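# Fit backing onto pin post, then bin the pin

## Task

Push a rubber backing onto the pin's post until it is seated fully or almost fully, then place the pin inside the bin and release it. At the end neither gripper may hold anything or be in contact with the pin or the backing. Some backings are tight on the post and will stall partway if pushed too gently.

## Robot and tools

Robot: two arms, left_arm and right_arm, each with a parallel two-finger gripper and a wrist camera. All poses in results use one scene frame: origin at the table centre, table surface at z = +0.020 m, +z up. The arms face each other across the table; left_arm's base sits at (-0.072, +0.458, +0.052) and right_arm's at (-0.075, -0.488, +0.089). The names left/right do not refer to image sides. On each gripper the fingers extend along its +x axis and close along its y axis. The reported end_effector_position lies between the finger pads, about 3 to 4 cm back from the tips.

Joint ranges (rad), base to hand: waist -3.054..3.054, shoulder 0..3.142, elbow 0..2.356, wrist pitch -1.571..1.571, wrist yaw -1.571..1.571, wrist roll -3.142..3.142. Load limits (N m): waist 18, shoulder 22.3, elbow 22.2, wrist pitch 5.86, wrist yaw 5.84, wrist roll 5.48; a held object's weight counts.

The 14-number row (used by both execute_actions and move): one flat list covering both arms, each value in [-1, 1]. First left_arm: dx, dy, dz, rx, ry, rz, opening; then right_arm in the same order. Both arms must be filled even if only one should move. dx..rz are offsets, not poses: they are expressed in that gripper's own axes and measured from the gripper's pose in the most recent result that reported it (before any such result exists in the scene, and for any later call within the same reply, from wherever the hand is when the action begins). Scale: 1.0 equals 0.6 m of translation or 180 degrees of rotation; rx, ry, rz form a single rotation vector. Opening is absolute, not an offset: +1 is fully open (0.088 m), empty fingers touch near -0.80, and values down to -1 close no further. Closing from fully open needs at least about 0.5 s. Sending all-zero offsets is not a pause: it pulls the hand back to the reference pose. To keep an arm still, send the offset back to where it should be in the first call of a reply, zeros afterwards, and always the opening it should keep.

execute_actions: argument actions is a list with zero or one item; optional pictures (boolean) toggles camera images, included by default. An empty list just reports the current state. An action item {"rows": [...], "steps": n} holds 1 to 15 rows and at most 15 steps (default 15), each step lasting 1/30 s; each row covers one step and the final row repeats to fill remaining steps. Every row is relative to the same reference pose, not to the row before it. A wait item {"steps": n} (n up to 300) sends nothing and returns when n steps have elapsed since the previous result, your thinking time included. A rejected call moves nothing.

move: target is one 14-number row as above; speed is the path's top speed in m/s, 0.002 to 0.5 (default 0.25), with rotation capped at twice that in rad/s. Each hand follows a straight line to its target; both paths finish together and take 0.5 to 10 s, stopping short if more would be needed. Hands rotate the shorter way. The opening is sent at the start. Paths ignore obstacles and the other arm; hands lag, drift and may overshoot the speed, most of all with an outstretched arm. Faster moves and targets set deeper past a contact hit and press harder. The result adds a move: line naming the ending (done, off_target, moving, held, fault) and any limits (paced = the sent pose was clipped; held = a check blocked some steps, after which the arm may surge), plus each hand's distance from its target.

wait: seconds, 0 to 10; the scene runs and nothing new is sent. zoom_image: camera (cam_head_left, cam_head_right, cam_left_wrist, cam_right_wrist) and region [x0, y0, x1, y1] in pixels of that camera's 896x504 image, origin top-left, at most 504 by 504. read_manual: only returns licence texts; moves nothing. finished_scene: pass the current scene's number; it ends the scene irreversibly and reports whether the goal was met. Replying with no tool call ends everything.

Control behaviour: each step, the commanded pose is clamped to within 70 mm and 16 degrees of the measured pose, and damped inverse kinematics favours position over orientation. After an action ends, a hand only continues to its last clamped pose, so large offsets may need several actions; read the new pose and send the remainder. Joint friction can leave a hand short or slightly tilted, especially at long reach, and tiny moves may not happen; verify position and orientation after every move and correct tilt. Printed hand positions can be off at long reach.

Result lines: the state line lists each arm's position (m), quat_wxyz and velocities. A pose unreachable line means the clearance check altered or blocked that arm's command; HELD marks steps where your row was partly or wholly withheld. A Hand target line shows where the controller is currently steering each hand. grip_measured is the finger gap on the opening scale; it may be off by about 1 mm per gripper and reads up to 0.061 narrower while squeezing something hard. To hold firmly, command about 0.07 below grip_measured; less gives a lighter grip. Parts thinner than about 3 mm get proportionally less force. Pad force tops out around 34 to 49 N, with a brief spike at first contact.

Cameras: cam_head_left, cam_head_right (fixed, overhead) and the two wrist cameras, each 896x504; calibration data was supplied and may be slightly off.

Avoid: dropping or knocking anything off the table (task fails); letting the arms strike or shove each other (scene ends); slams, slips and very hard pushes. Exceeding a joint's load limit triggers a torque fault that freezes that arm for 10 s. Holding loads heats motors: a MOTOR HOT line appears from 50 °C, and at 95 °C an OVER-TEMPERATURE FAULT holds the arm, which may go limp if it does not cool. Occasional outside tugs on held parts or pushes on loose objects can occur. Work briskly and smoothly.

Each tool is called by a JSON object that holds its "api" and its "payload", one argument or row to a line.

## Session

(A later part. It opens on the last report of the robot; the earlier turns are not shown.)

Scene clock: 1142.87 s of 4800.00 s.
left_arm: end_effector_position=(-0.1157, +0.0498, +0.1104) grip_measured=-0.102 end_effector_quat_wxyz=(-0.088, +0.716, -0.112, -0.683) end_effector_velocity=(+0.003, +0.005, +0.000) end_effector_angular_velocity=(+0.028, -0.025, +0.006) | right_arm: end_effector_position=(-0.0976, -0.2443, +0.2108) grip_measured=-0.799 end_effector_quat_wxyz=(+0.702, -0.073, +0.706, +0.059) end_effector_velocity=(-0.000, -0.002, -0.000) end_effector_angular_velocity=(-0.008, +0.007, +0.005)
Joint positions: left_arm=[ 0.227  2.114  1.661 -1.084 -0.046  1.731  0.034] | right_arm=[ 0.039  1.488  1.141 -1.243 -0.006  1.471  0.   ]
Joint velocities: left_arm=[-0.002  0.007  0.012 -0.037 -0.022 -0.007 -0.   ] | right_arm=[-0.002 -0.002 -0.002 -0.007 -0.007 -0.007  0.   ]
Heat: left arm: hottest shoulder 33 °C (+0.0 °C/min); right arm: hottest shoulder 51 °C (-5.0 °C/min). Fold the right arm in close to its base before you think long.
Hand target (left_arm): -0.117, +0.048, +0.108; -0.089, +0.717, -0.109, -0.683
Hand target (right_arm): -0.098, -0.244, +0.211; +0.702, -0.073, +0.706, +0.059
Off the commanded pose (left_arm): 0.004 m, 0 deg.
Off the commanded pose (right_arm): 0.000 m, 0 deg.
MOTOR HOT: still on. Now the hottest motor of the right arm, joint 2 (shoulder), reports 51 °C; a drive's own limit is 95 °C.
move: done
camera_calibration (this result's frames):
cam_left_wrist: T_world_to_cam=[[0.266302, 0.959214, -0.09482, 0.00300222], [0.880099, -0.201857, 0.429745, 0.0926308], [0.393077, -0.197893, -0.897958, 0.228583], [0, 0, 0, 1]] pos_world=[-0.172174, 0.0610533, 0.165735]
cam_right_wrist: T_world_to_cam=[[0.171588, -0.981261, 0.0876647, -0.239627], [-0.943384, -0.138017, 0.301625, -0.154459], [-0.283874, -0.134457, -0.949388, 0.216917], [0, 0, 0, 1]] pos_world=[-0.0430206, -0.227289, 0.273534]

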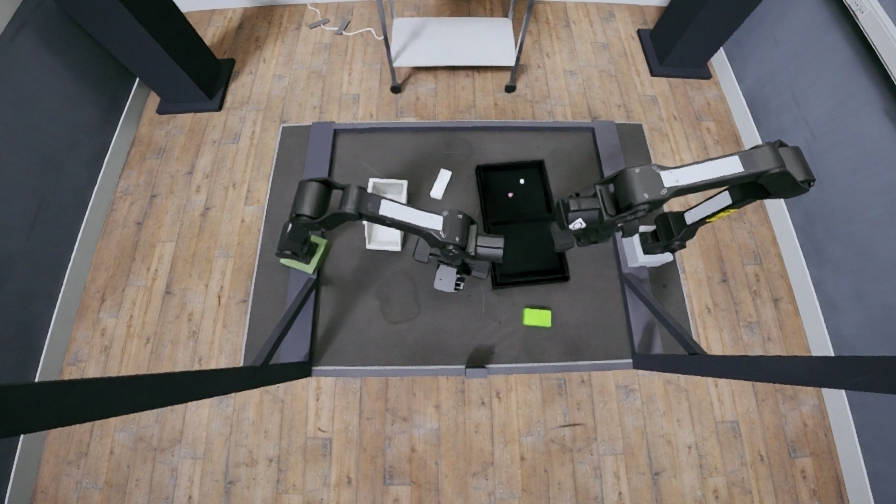

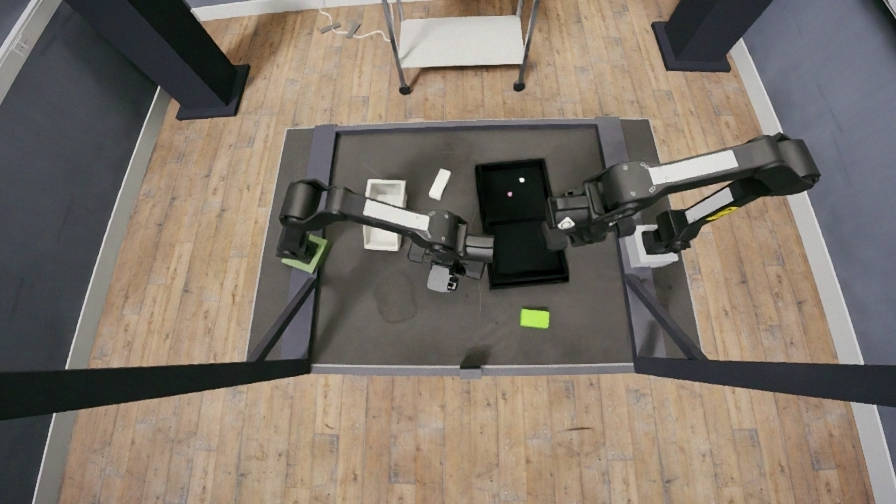

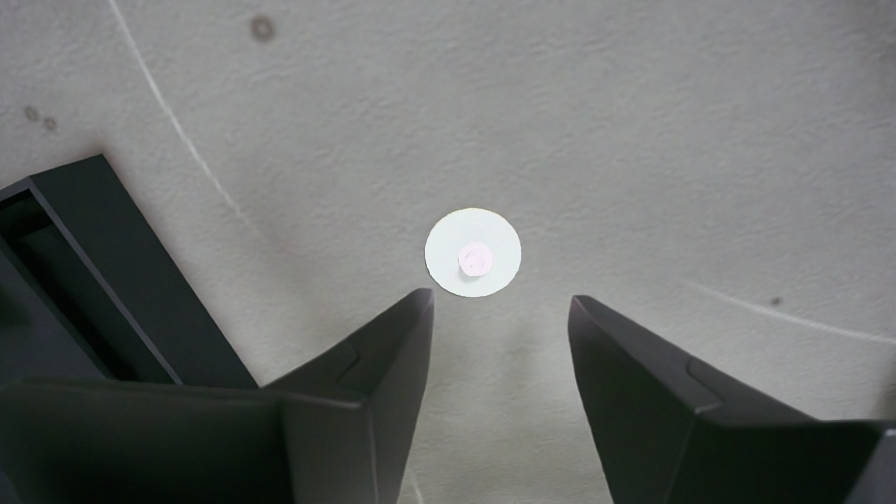

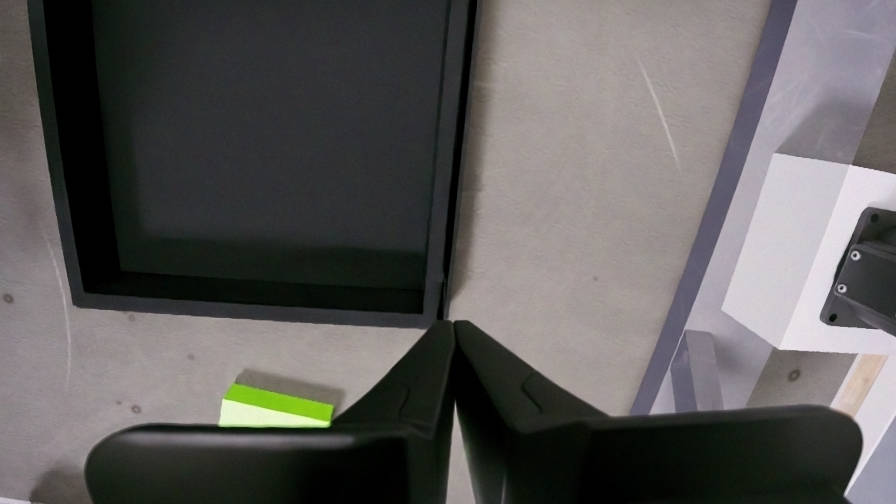

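{"api": "move", "payload": {
  "target": [0.035,0.007,0.004,0,0,-0.008,-0.6,0,0,0,0,0,0,-0.8],
  "speed": 0.05
}}

{"api": "zoom_image", "payload": {
  "camera": "cam_left_wrist",
  "region": [400,200,600,370]
}}

Scene clock: 1149.43 s of 4800.00 s.
left_arm: end_effector_position=(-0.1175, +0.0470, +0.0938) grip_measured=-0.597 end_effector_quat_wxyz=(-0.095, +0.717, -0.105, -0.683) end_effector_velocity=(+0.003, +0.002, -0.001) end_effector_angular_velocity=(+0.009, -0.023, +0.005) | right_arm: end_effector_position=(-0.0976, -0.2443, +0.2108) grip_measured=-0.799 end_effector_quat_wxyz=(+0.702, -0.073, +0.706, +0.059) end_effector_velocity=(-0.001, -0.004, -0.000) end_effector_angular_velocity=(-0.009, +0.021, -0.015)
Joint positions: left_arm=[ 0.223  2.158  1.663 -1.061 -0.048  1.728  0.01 ] | right_arm=[ 0.039  1.488  1.141 -1.243 -0.006  1.471  0.   ]
Joint velocities: left_arm=[-0.002  0.002 -0.002 -0.007 -0.022 -0.007 -0.001] | right_arm=[-0.007 -0.007 -0.007 -0.007 -0.022  0.007  0.   ]
Heat: left arm: hottest shoulder 33 °C (+0.0 °C/min); right arm: hottest shoulder 51 °C (-4.0 °C/min). Fold the right arm in close to its base before you think long.
Hand target (left_arm): -0.118, +0.046, +0.090; -0.097, +0.718, -0.103, -0.682
Hand target (right_arm): -0.098, -0.244, +0.211; +0.702, -0.073, +0.706, +0.059
Off the commanded pose (left_arm): 0.005 m, 0 deg.
Off the commanded pose (right_arm): 0.000 m, 0 deg.
MOTOR HOT: still on. Now the hottest motor of the right arm, joint 2 (shoulder), reports 51 °C; a drive's own limit is 95 °C.
After step 90, 2.77 s passed at rest.
move: done
camera_calibration (this result's frames):
cam_left_wrist: T_world_to_cam=[[0.267724, 0.960561, -0.0751397, 0.0028884], [0.878025, -0.21112, 0.429535, 0.100995], [0.396731, -0.180971, -0.899919, 0.213657], [0, 0, 0, 1]] pos_world=[-0.174214, 0.0572134, 0.14911]
cam_right_wrist: T_world_to_cam=[[0.171588, -0.981261, 0.0876647, -0.239627], [-0.943384, -0.138017, 0.301625, -0.154459], [-0.283874, -0.134457, -0.949388, 0.216917], [0, 0, 0, 1]] pos_world=[-0.0430206, -0.227289, 0.273534]

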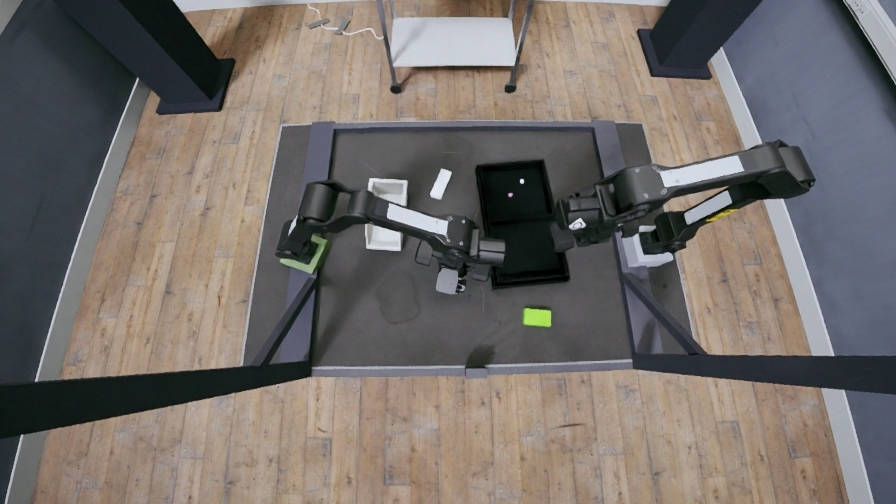

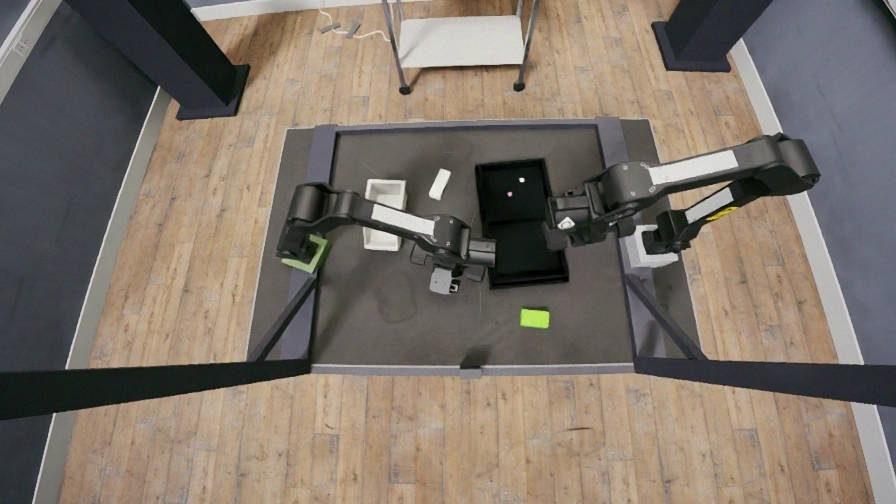

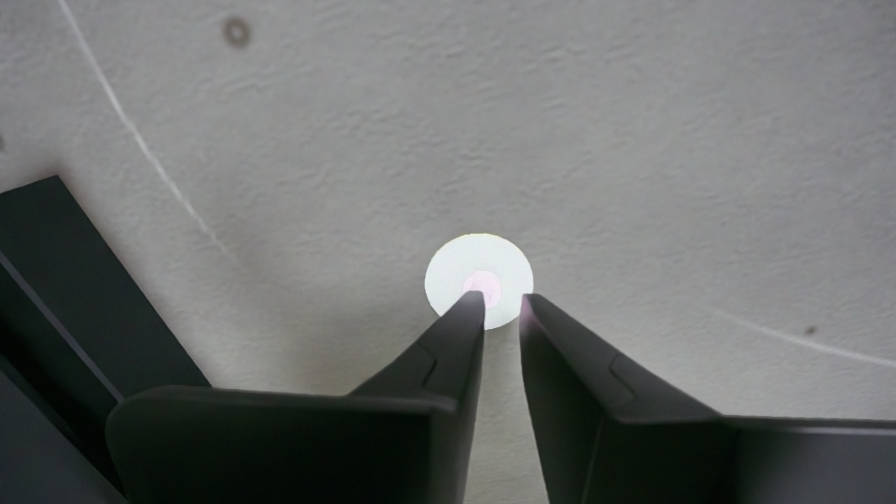

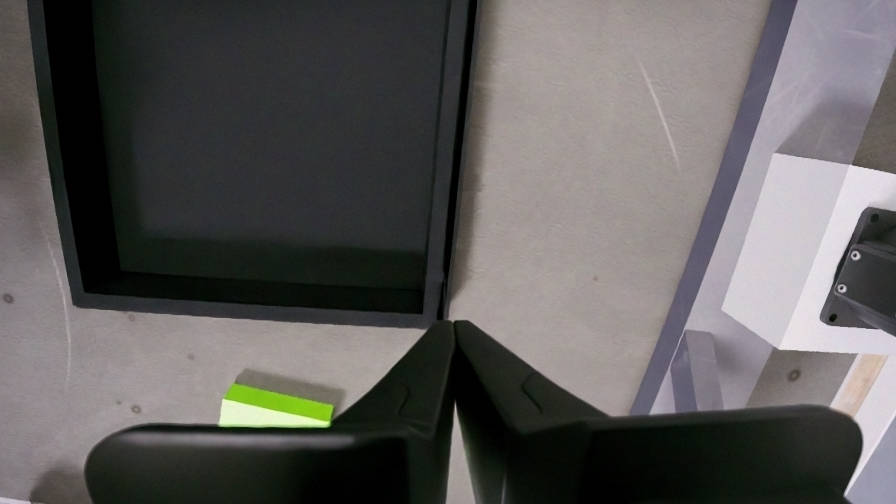

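Region (400, 200, 600, 370) of cam_left_wrist's 896x504 image, scaled by 2.520, with more detail than that image has; it fills the top 428 rows of this view, and the rest is white.

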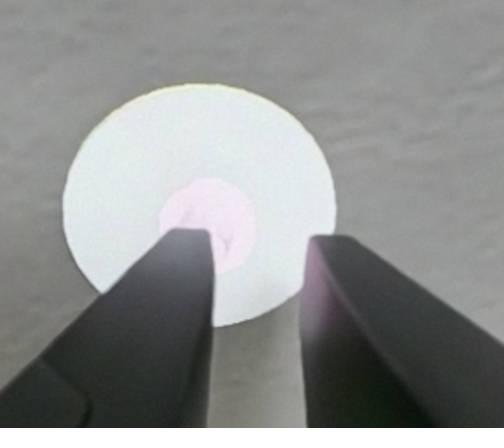

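{"api": "execute_actions", "payload": {
  "actions": []
}}

Scene clock: 1157.03 s of 4800.00 s.
left_arm: end_effector_position=(-0.1175, +0.0469, +0.0935) grip_measured=-0.598 end_effector_quat_wxyz=(-0.096, +0.717, -0.105, -0.683) end_effector_velocity=(+0.003, +0.003, -0.001) end_effector_angular_velocity=(+0.008, -0.023, +0.020) | right_arm: end_effector_position=(-0.0976, -0.2443, +0.2108) grip_measured=-0.799 end_effector_quat_wxyz=(+0.702, -0.073, +0.706, +0.059) end_effector_velocity=(+0.001, -0.002, -0.000) end_effector_angular_velocity=(-0.008, +0.007, -0.000)
Joint positions: left_arm=[ 0.223  2.158  1.663 -1.061 -0.048  1.728  0.01 ] | right_arm=[ 0.039  1.488  1.141 -1.243 -0.006  1.471  0.   ]
Joint velocities: left_arm=[-0.002 -0.002 -0.007 -0.007 -0.022 -0.022 -0.   ] | right_arm=[-0.007 -0.002 -0.002 -0.007 -0.007 -0.007  0.   ]
Heat: left arm: hottest shoulder 34 °C (+1.0 °C/min); right arm: hottest shoulder 51 °C (-3.0 °C/min). Fold the right arm in close to its base before you think long.
Hand target (left_arm): -0.118, +0.046, +0.090; -0.097, +0.718, -0.103, -0.682
Hand target (right_arm): -0.098, -0.244, +0.211; +0.702, -0.073, +0.706, +0.059
Off the commanded pose (left_arm): 0.004 m, 0 deg.
Off the commanded pose (right_arm): 0.000 m, 0 deg.
MOTOR HOT: still on. Now the hottest motor of the right arm, joint 2 (shoulder), reports 51 °C; a drive's own limit is 95 °C.
Steps of this call (steps 1 to 90: nothing new was sent; then 4.60 s passed at rest). Readings (end_effector_position):
1: left_arm (-0.1175, +0.0469, +0.0938) | right_arm (-0.0976, -0.2443, +0.2108)
2: left_arm (-0.1175, +0.0469, +0.0938) | right_arm (-0.0976, -0.2443, +0.2108)
4: left_arm (-0.1175, +0.0469, +0.0937) | right_arm (-0.0976, -0.2443, +0.2108)
8: left_arm (-0.1175, +0.0469, +0.0935) | right_arm (-0.0976, -0.2443, +0.2108)
90: the state above
camera_calibration (this result's frames):
cam_left_wrist: T_world_to_cam=[[0.267728, 0.960589, -0.0747632, 0.00286538], [0.878004, -0.211283, 0.429498, 0.101129], [0.396775, -0.180631, -0.899968, 0.213377], [0, 0, 0, 1]] pos_world=[-0.174221, 0.0571567, 0.148812]
cam_right_wrist: T_world_to_cam=[[0.171588, -0.981261, 0.0876647, -0.239627], [-0.943384, -0.138017, 0.301625, -0.154459], [-0.283874, -0.134457, -0.949388, 0.216917], [0, 0, 0, 1]] pos_world=[-0.0430206, -0.227289, 0.273534]

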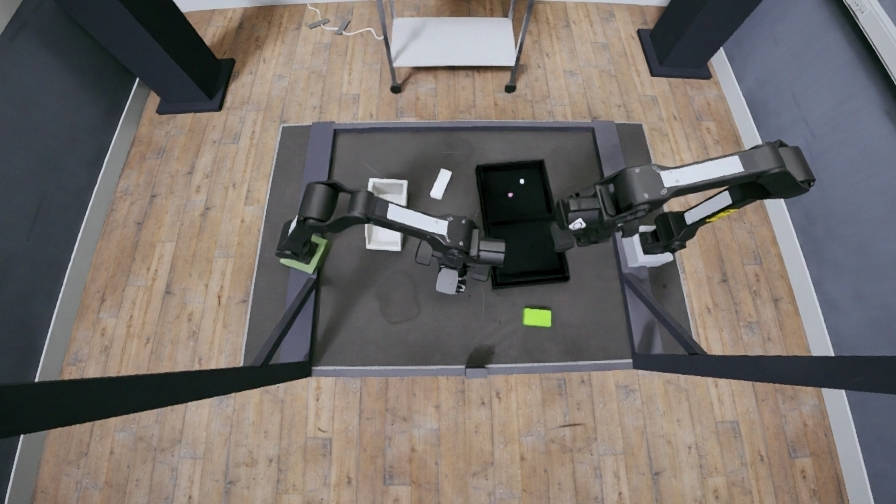

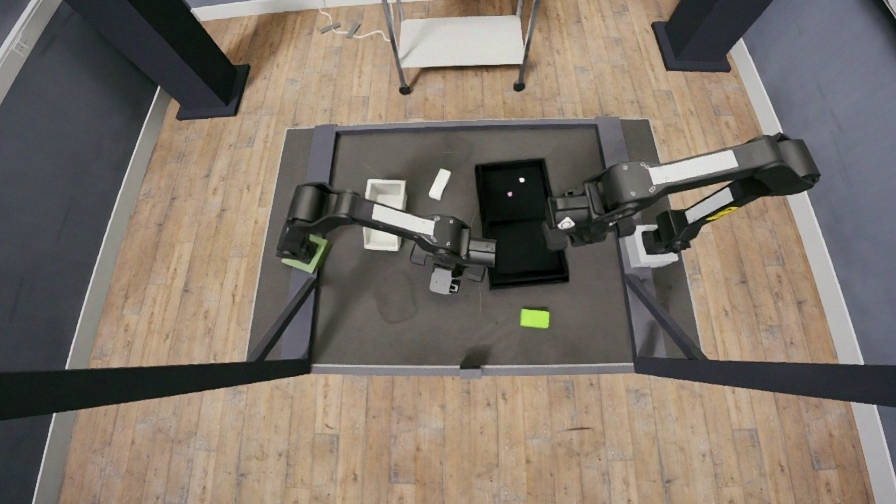

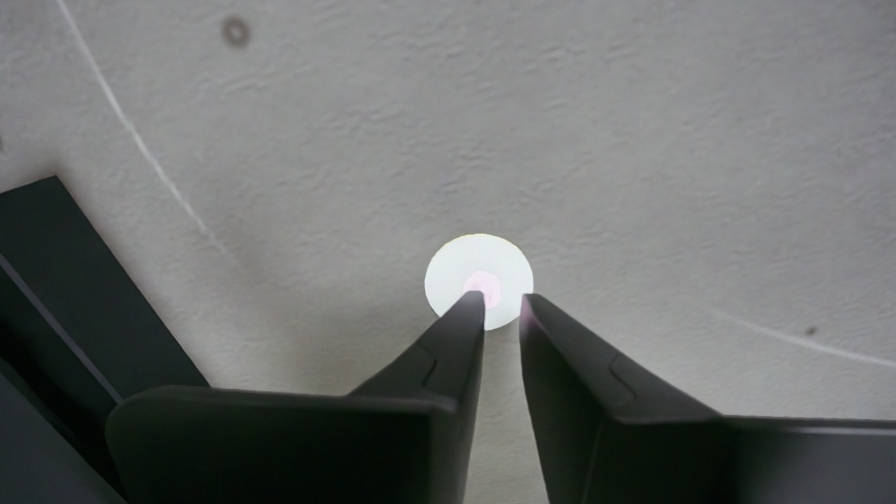

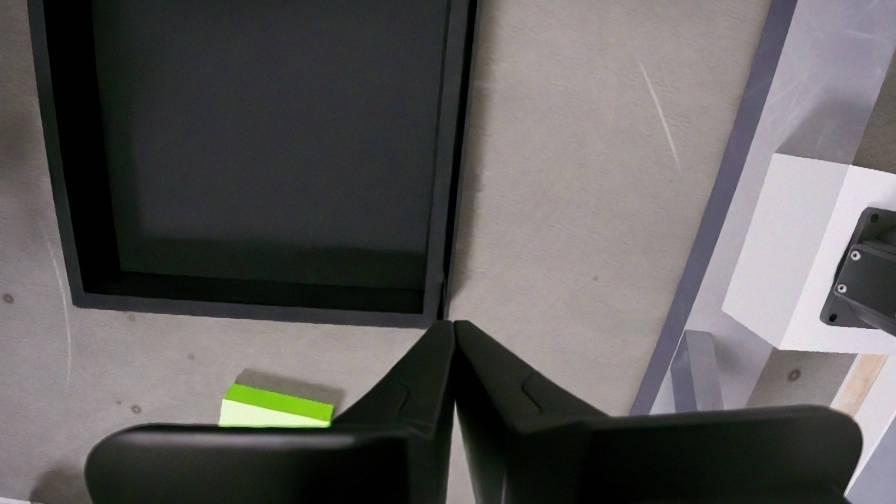

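{"api": "move", "payload": {
  "target": [0.004,0.009,0,0,0,0,-0.66,0,0,0,0,0,0,-0.8],
  "speed": 0.02
}}

{"api": "zoom_image", "payload": {
  "camera": "cam_left_wrist",
  "region": [410,210,590,350]
}}

Scene clock: 1159.83 s of 4800.00 s.
left_arm: end_effector_position=(-0.1179, +0.0439, +0.0939) grip_measured=-0.658 end_effector_quat_wxyz=(-0.094, +0.717, -0.107, -0.683) end_effector_velocity=(+0.000, -0.000, -0.003) end_effector_angular_velocity=(+0.001, -0.007, +0.005) | right_arm: end_effector_position=(-0.0976, -0.2443, +0.2108) grip_measured=-0.799 end_effector_quat_wxyz=(+0.702, -0.073, +0.706, +0.059) end_effector_velocity=(+0.001, -0.002, -0.000) end_effector_angular_velocity=(-0.008, +0.007, -0.000)
Joint positions: left_arm=[ 0.223  2.166  1.677 -1.063 -0.048  1.728  0.007] | right_arm=[ 0.039  1.488  1.141 -1.243 -0.006  1.471  0.   ]
Joint velocities: left_arm=[-0.002  0.007 -0.002  0.007 -0.007 -0.007 -0.   ] | right_arm=[-0.007 -0.002 -0.002 -0.007 -0.007 -0.007  0.   ]
Heat: left arm: hottest shoulder 34 °C (+1.0 °C/min); right arm: hottest shoulder 51 °C (-3.0 °C/min). Fold the right arm in close to its base before you think long.
Hand target (left_arm): -0.119, +0.042, +0.091; -0.095, +0.717, -0.105, -0.683
Hand target (right_arm): -0.098, -0.244, +0.211; +0.702, -0.073, +0.706, +0.059
Off the commanded pose (left_arm): 0.004 m, 0 deg.
Off the commanded pose (right_arm): 0.000 m, 0 deg.
MOTOR HOT: still on. Now the hottest motor of the right arm, joint 2 (shoulder), reports 51 °C; a drive's own limit is 95 °C.
move: done
camera_calibration (this result's frames):
cam_left_wrist: T_world_to_cam=[[0.267687, 0.96027, -0.078904, 0.00630208], [0.878235, -0.209494, 0.429902, 0.100602], [0.396292, -0.184375, -0.899421, 0.213335], [0, 0, 0, 1]] pos_world=[-0.174582, 0.0543576, 0.149126]
cam_right_wrist: T_world_to_cam=[[0.171588, -0.981261, 0.0876647, -0.239627], [-0.943384, -0.138017, 0.301625, -0.154459], [-0.283874, -0.134457, -0.949388, 0.216917], [0, 0, 0, 1]] pos_world=[-0.0430206, -0.227289, 0.273534]

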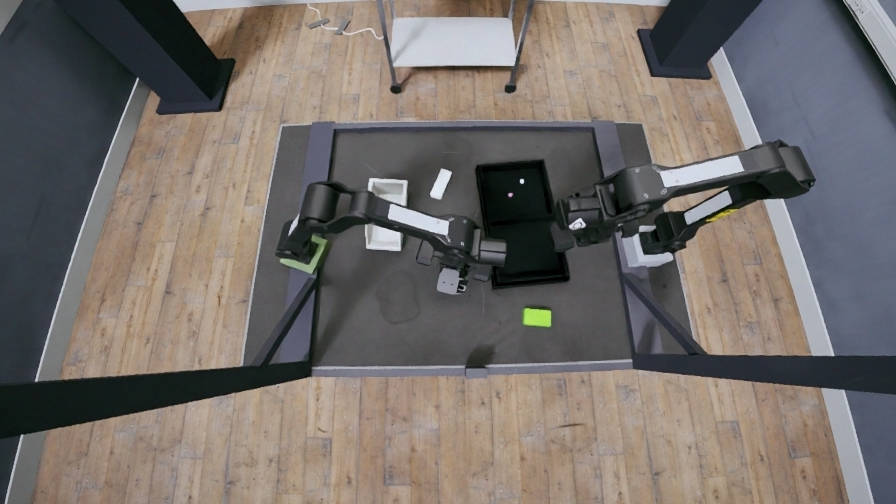

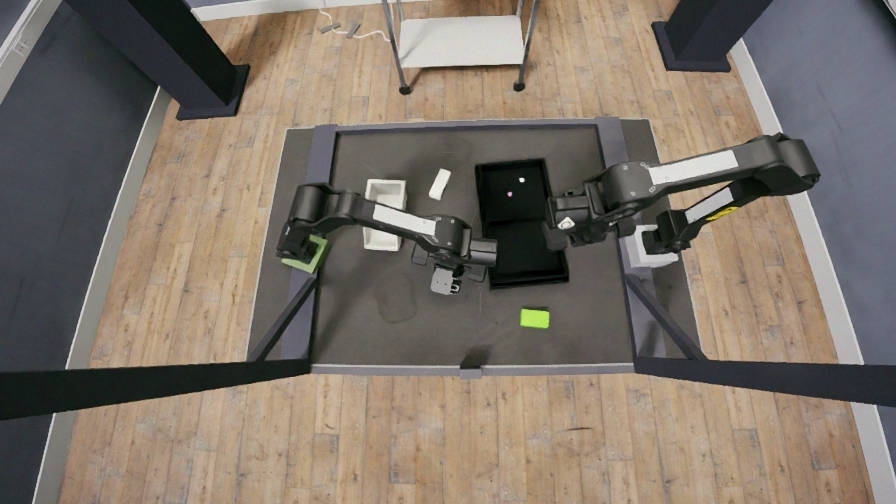

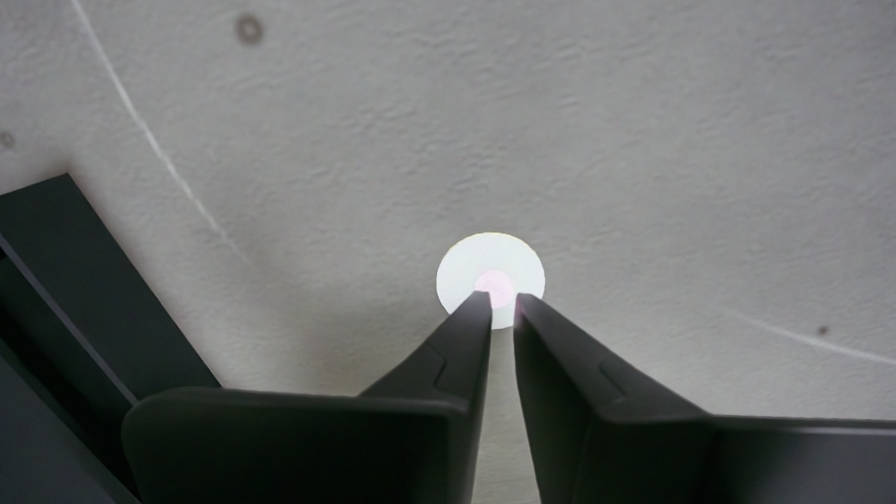

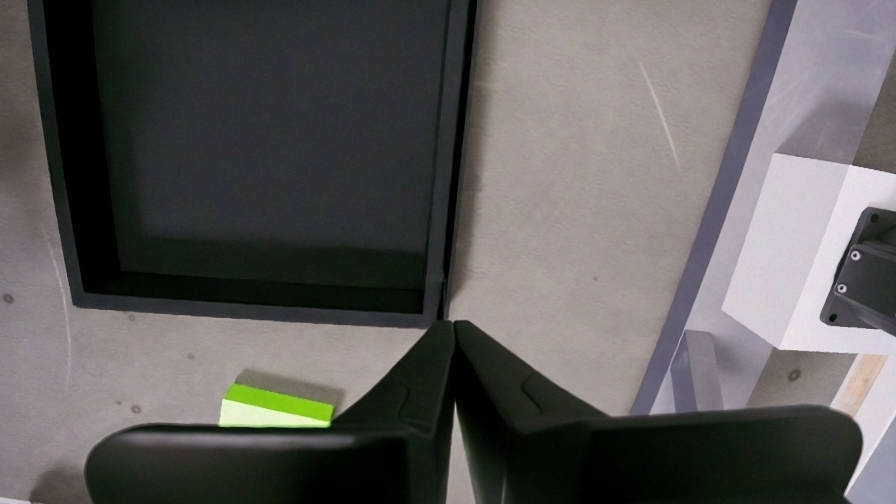

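Region (410, 210, 590, 350) of cam_left_wrist's 896x504 image, scaled by 2.800, with more detail than that image has.

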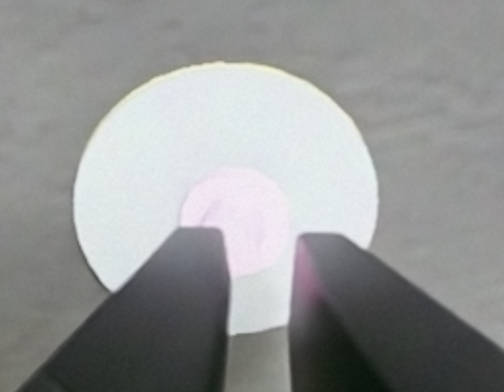

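{"api": "move", "payload": {
  "target": [0.014,0.002,0,0,0,0,-0.66,0,0,0,0,0,0,-0.8],
  "speed": 0.015
}}

{"api": "zoom_image", "payload": {
  "camera": "cam_left_wrist",
  "region": [410,210,590,350]
}}

Scene clock: 1163.17 s of 4800.00 s.
left_arm: end_effector_position=(-0.1185, +0.0393, +0.0936) grip_measured=-0.658 end_effector_quat_wxyz=(-0.086, +0.717, -0.114, -0.683) end_effector_velocity=(-0.004, +0.001, -0.001) end_effector_angular_velocity=(-0.002, +0.008, -0.000) | right_arm: end_effector_position=(-0.0976, -0.2443, +0.2108) grip_measured=-0.799 end_effector_quat_wxyz=(+0.702, -0.073, +0.706, +0.059) end_effector_velocity=(+0.001, -0.002, -0.000) end_effector_angular_velocity=(-0.008, +0.007, -0.000)
Joint positions: left_arm=[ 0.223  2.167  1.677 -1.041 -0.048  1.728  0.007] | right_arm=[ 0.039  1.488  1.141 -1.243 -0.006  1.471  0.   ]
Joint velocities: left_arm=[-0.007 -0.002 -0.007  0.007  0.007 -0.007 -0.   ] | right_arm=[-0.007 -0.002 -0.002 -0.007 -0.007 -0.007  0.   ]
Heat: left arm: hottest shoulder 34 °C (+1.0 °C/min); right arm: hottest shoulder 51 °C (-3.0 °C/min). Fold the right arm in close to its base before you think long.
Hand target (left_arm): -0.118, +0.043, +0.086; -0.094, +0.717, -0.107, -0.683
Hand target (right_arm): -0.098, -0.244, +0.211; +0.702, -0.073, +0.706, +0.059
Off the commanded pose (left_arm): 0.009 m, 1 deg.
Off the commanded pose (right_arm): 0.000 m, 0 deg.
MOTOR HOT: still on. Now the hottest motor of the right arm, joint 2 (shoulder), reports 51 °C; a drive's own limit is 95 °C.
move: off_target (left_arm)
camera_calibration (this result's frames):
cam_left_wrist: T_world_to_cam=[[0.267447, 0.958413, -0.0995858, 0.0128678], [0.879392, -0.200528, 0.431808, 0.0998752], [0.39388, -0.203061, -0.896451, 0.212655], [0, 0, 0, 1]] pos_world=[-0.175031, 0.050877, 0.148789]
cam_right_wrist: T_world_to_cam=[[0.171588, -0.981261, 0.0876647, -0.239627], [-0.943384, -0.138017, 0.301625, -0.154459], [-0.283874, -0.134457, -0.949388, 0.216917], [0, 0, 0, 1]] pos_world=[-0.0430206, -0.227289, 0.273534]

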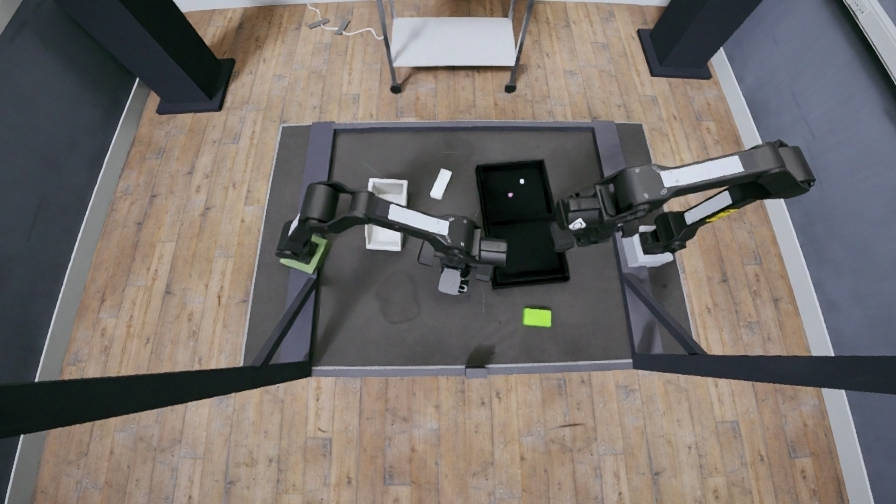

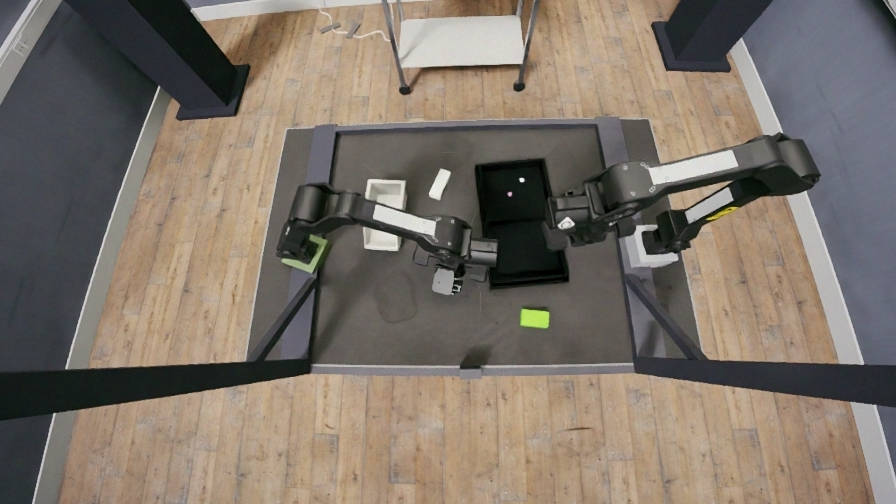

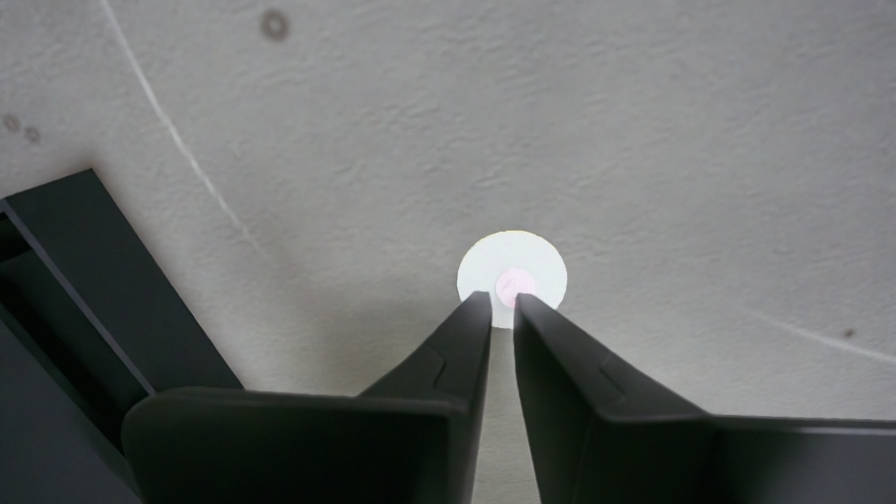

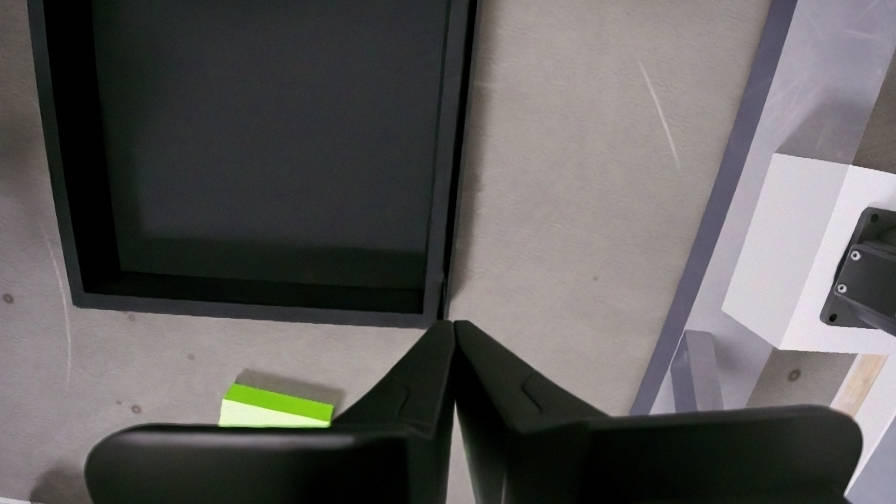

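Region (410, 210, 590, 350) of cam_left_wrist's 896x504 image, scaled by 2.800, with more detail than that image has.

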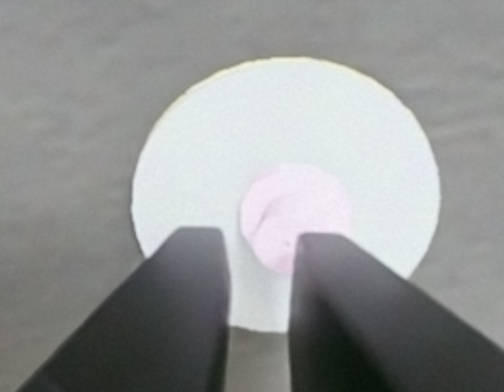

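{"api": "move", "payload": {
  "target": [0.018,-0.012,0,0,0,0,-0.66,0,0,0,0,0,0,-0.8],
  "speed": 0.015
}}

{"api": "zoom_image", "payload": {
  "camera": "cam_left_wrist",
  "region": [410,210,590,350]
}}

Scene clock: 1166.50 s of 4800.00 s.
left_arm: end_effector_position=(-0.1182, +0.0415, +0.0863) grip_measured=-0.658 end_effector_quat_wxyz=(-0.082, +0.717, -0.118, -0.682) end_effector_velocity=(+0.003, +0.007, -0.000) end_effector_angular_velocity=(+0.025, -0.010, +0.010) | right_arm: end_effector_position=(-0.0976, -0.2443, +0.2108) grip_measured=-0.799 end_effector_quat_wxyz=(+0.702, -0.073, +0.706, +0.059) end_effector_velocity=(+0.001, -0.004, +0.001) end_effector_angular_velocity=(-0.018, +0.006, +0.015)
Joint positions: left_arm=[ 0.223  2.156  1.629 -0.992 -0.048  1.728  0.007] | right_arm=[ 0.039  1.488  1.141 -1.243 -0.006  1.471  0.   ]
Joint velocities: left_arm=[ 0.002 -0.007 -0.012 -0.022 -0.007 -0.007 -0.   ] | right_arm=[-0.007 -0.002  0.002 -0.022 -0.007 -0.022  0.   ]
Heat: left arm: hottest shoulder 34 °C (+0.0 °C/min); right arm: hottest shoulder 50 °C (-3.0 °C/min). Fold the right arm in close to its base before you think long.
Hand target (left_arm): -0.116, +0.046, +0.083; -0.086, +0.717, -0.114, -0.683
Hand target (right_arm): -0.098, -0.244, +0.211; +0.702, -0.073, +0.706, +0.059
Off the commanded pose (left_arm): 0.006 m, 1 deg.
Off the commanded pose (right_arm): 0.000 m, 0 deg.
MOTOR HOT: still on. Now the hottest motor of the right arm, joint 2 (shoulder), reports 50 °C; a drive's own limit is 95 °C.
move: done
camera_calibration (this result's frames):
cam_left_wrist: T_world_to_cam=[[0.267288, 0.957176, -0.111224, 0.0109681], [0.880046, -0.195458, 0.432799, 0.103007], [0.392525, -0.213564, -0.894603, 0.206556], [0, 0, 0, 1]] pos_world=[-0.174661, 0.0537481, 0.141425]
cam_right_wrist: T_world_to_cam=[[0.171588, -0.981261, 0.0876647, -0.239627], [-0.943384, -0.138017, 0.301625, -0.154459], [-0.283874, -0.134457, -0.949388, 0.216917], [0, 0, 0, 1]] pos_world=[-0.0430206, -0.227289, 0.273534]

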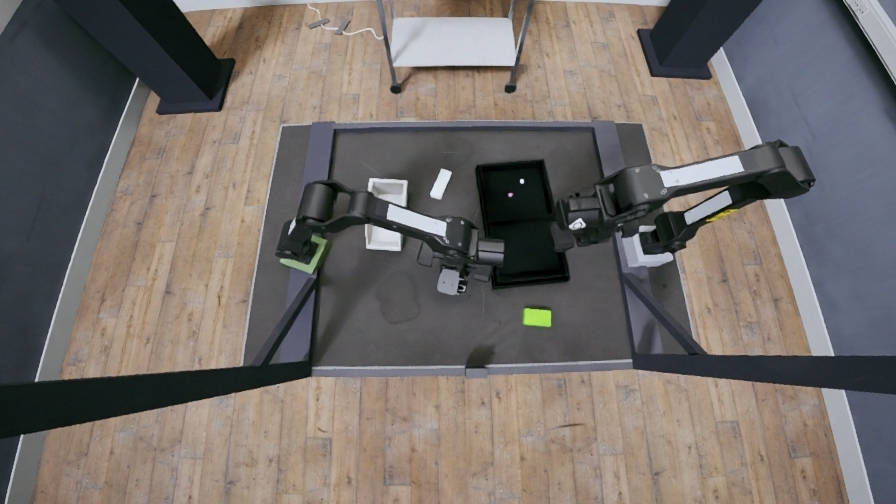

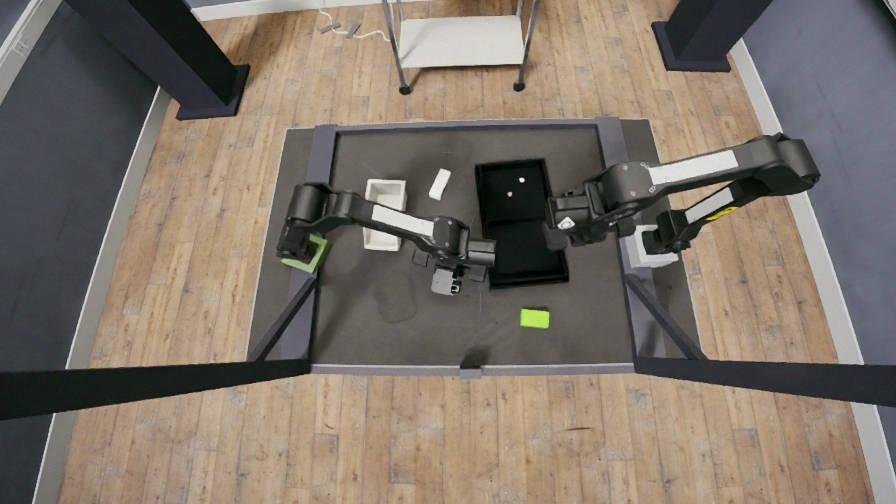

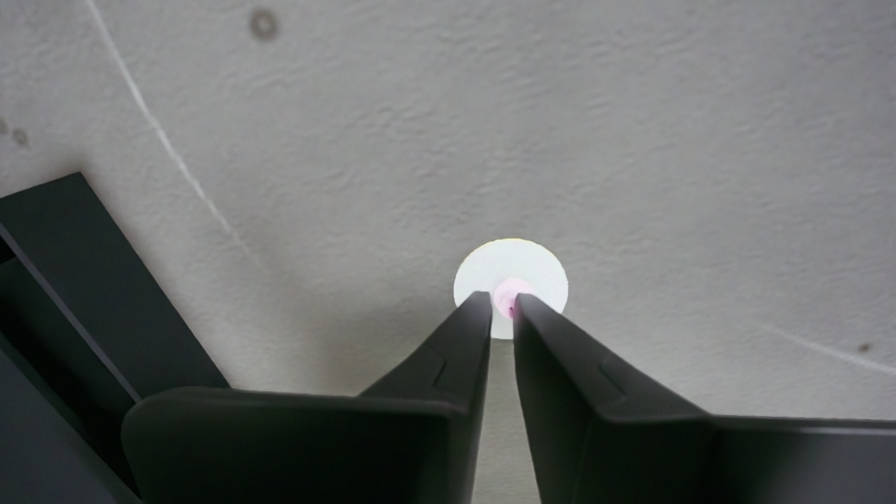

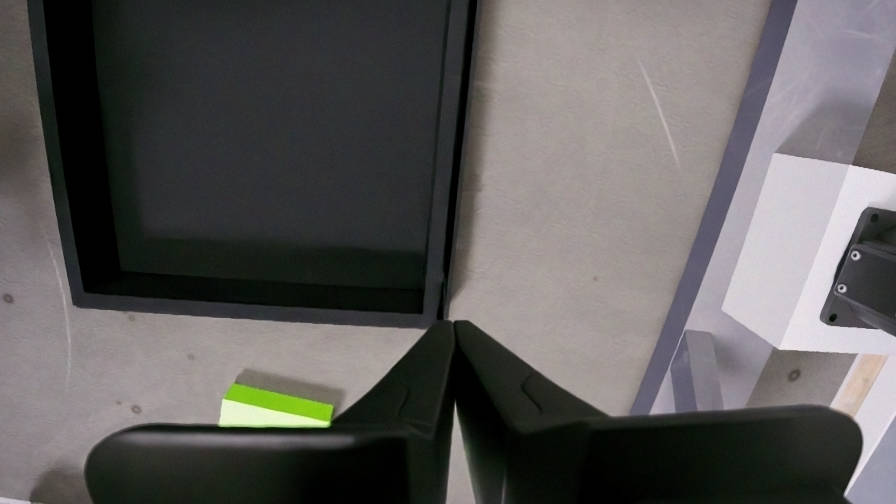

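Region (410, 210, 590, 350) of cam_left_wrist's 896x504 image, scaled by 2.800, with more detail than that image has.

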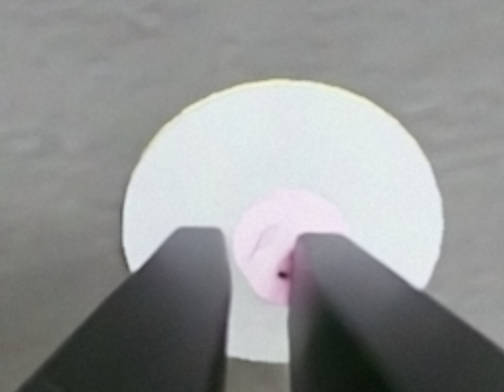

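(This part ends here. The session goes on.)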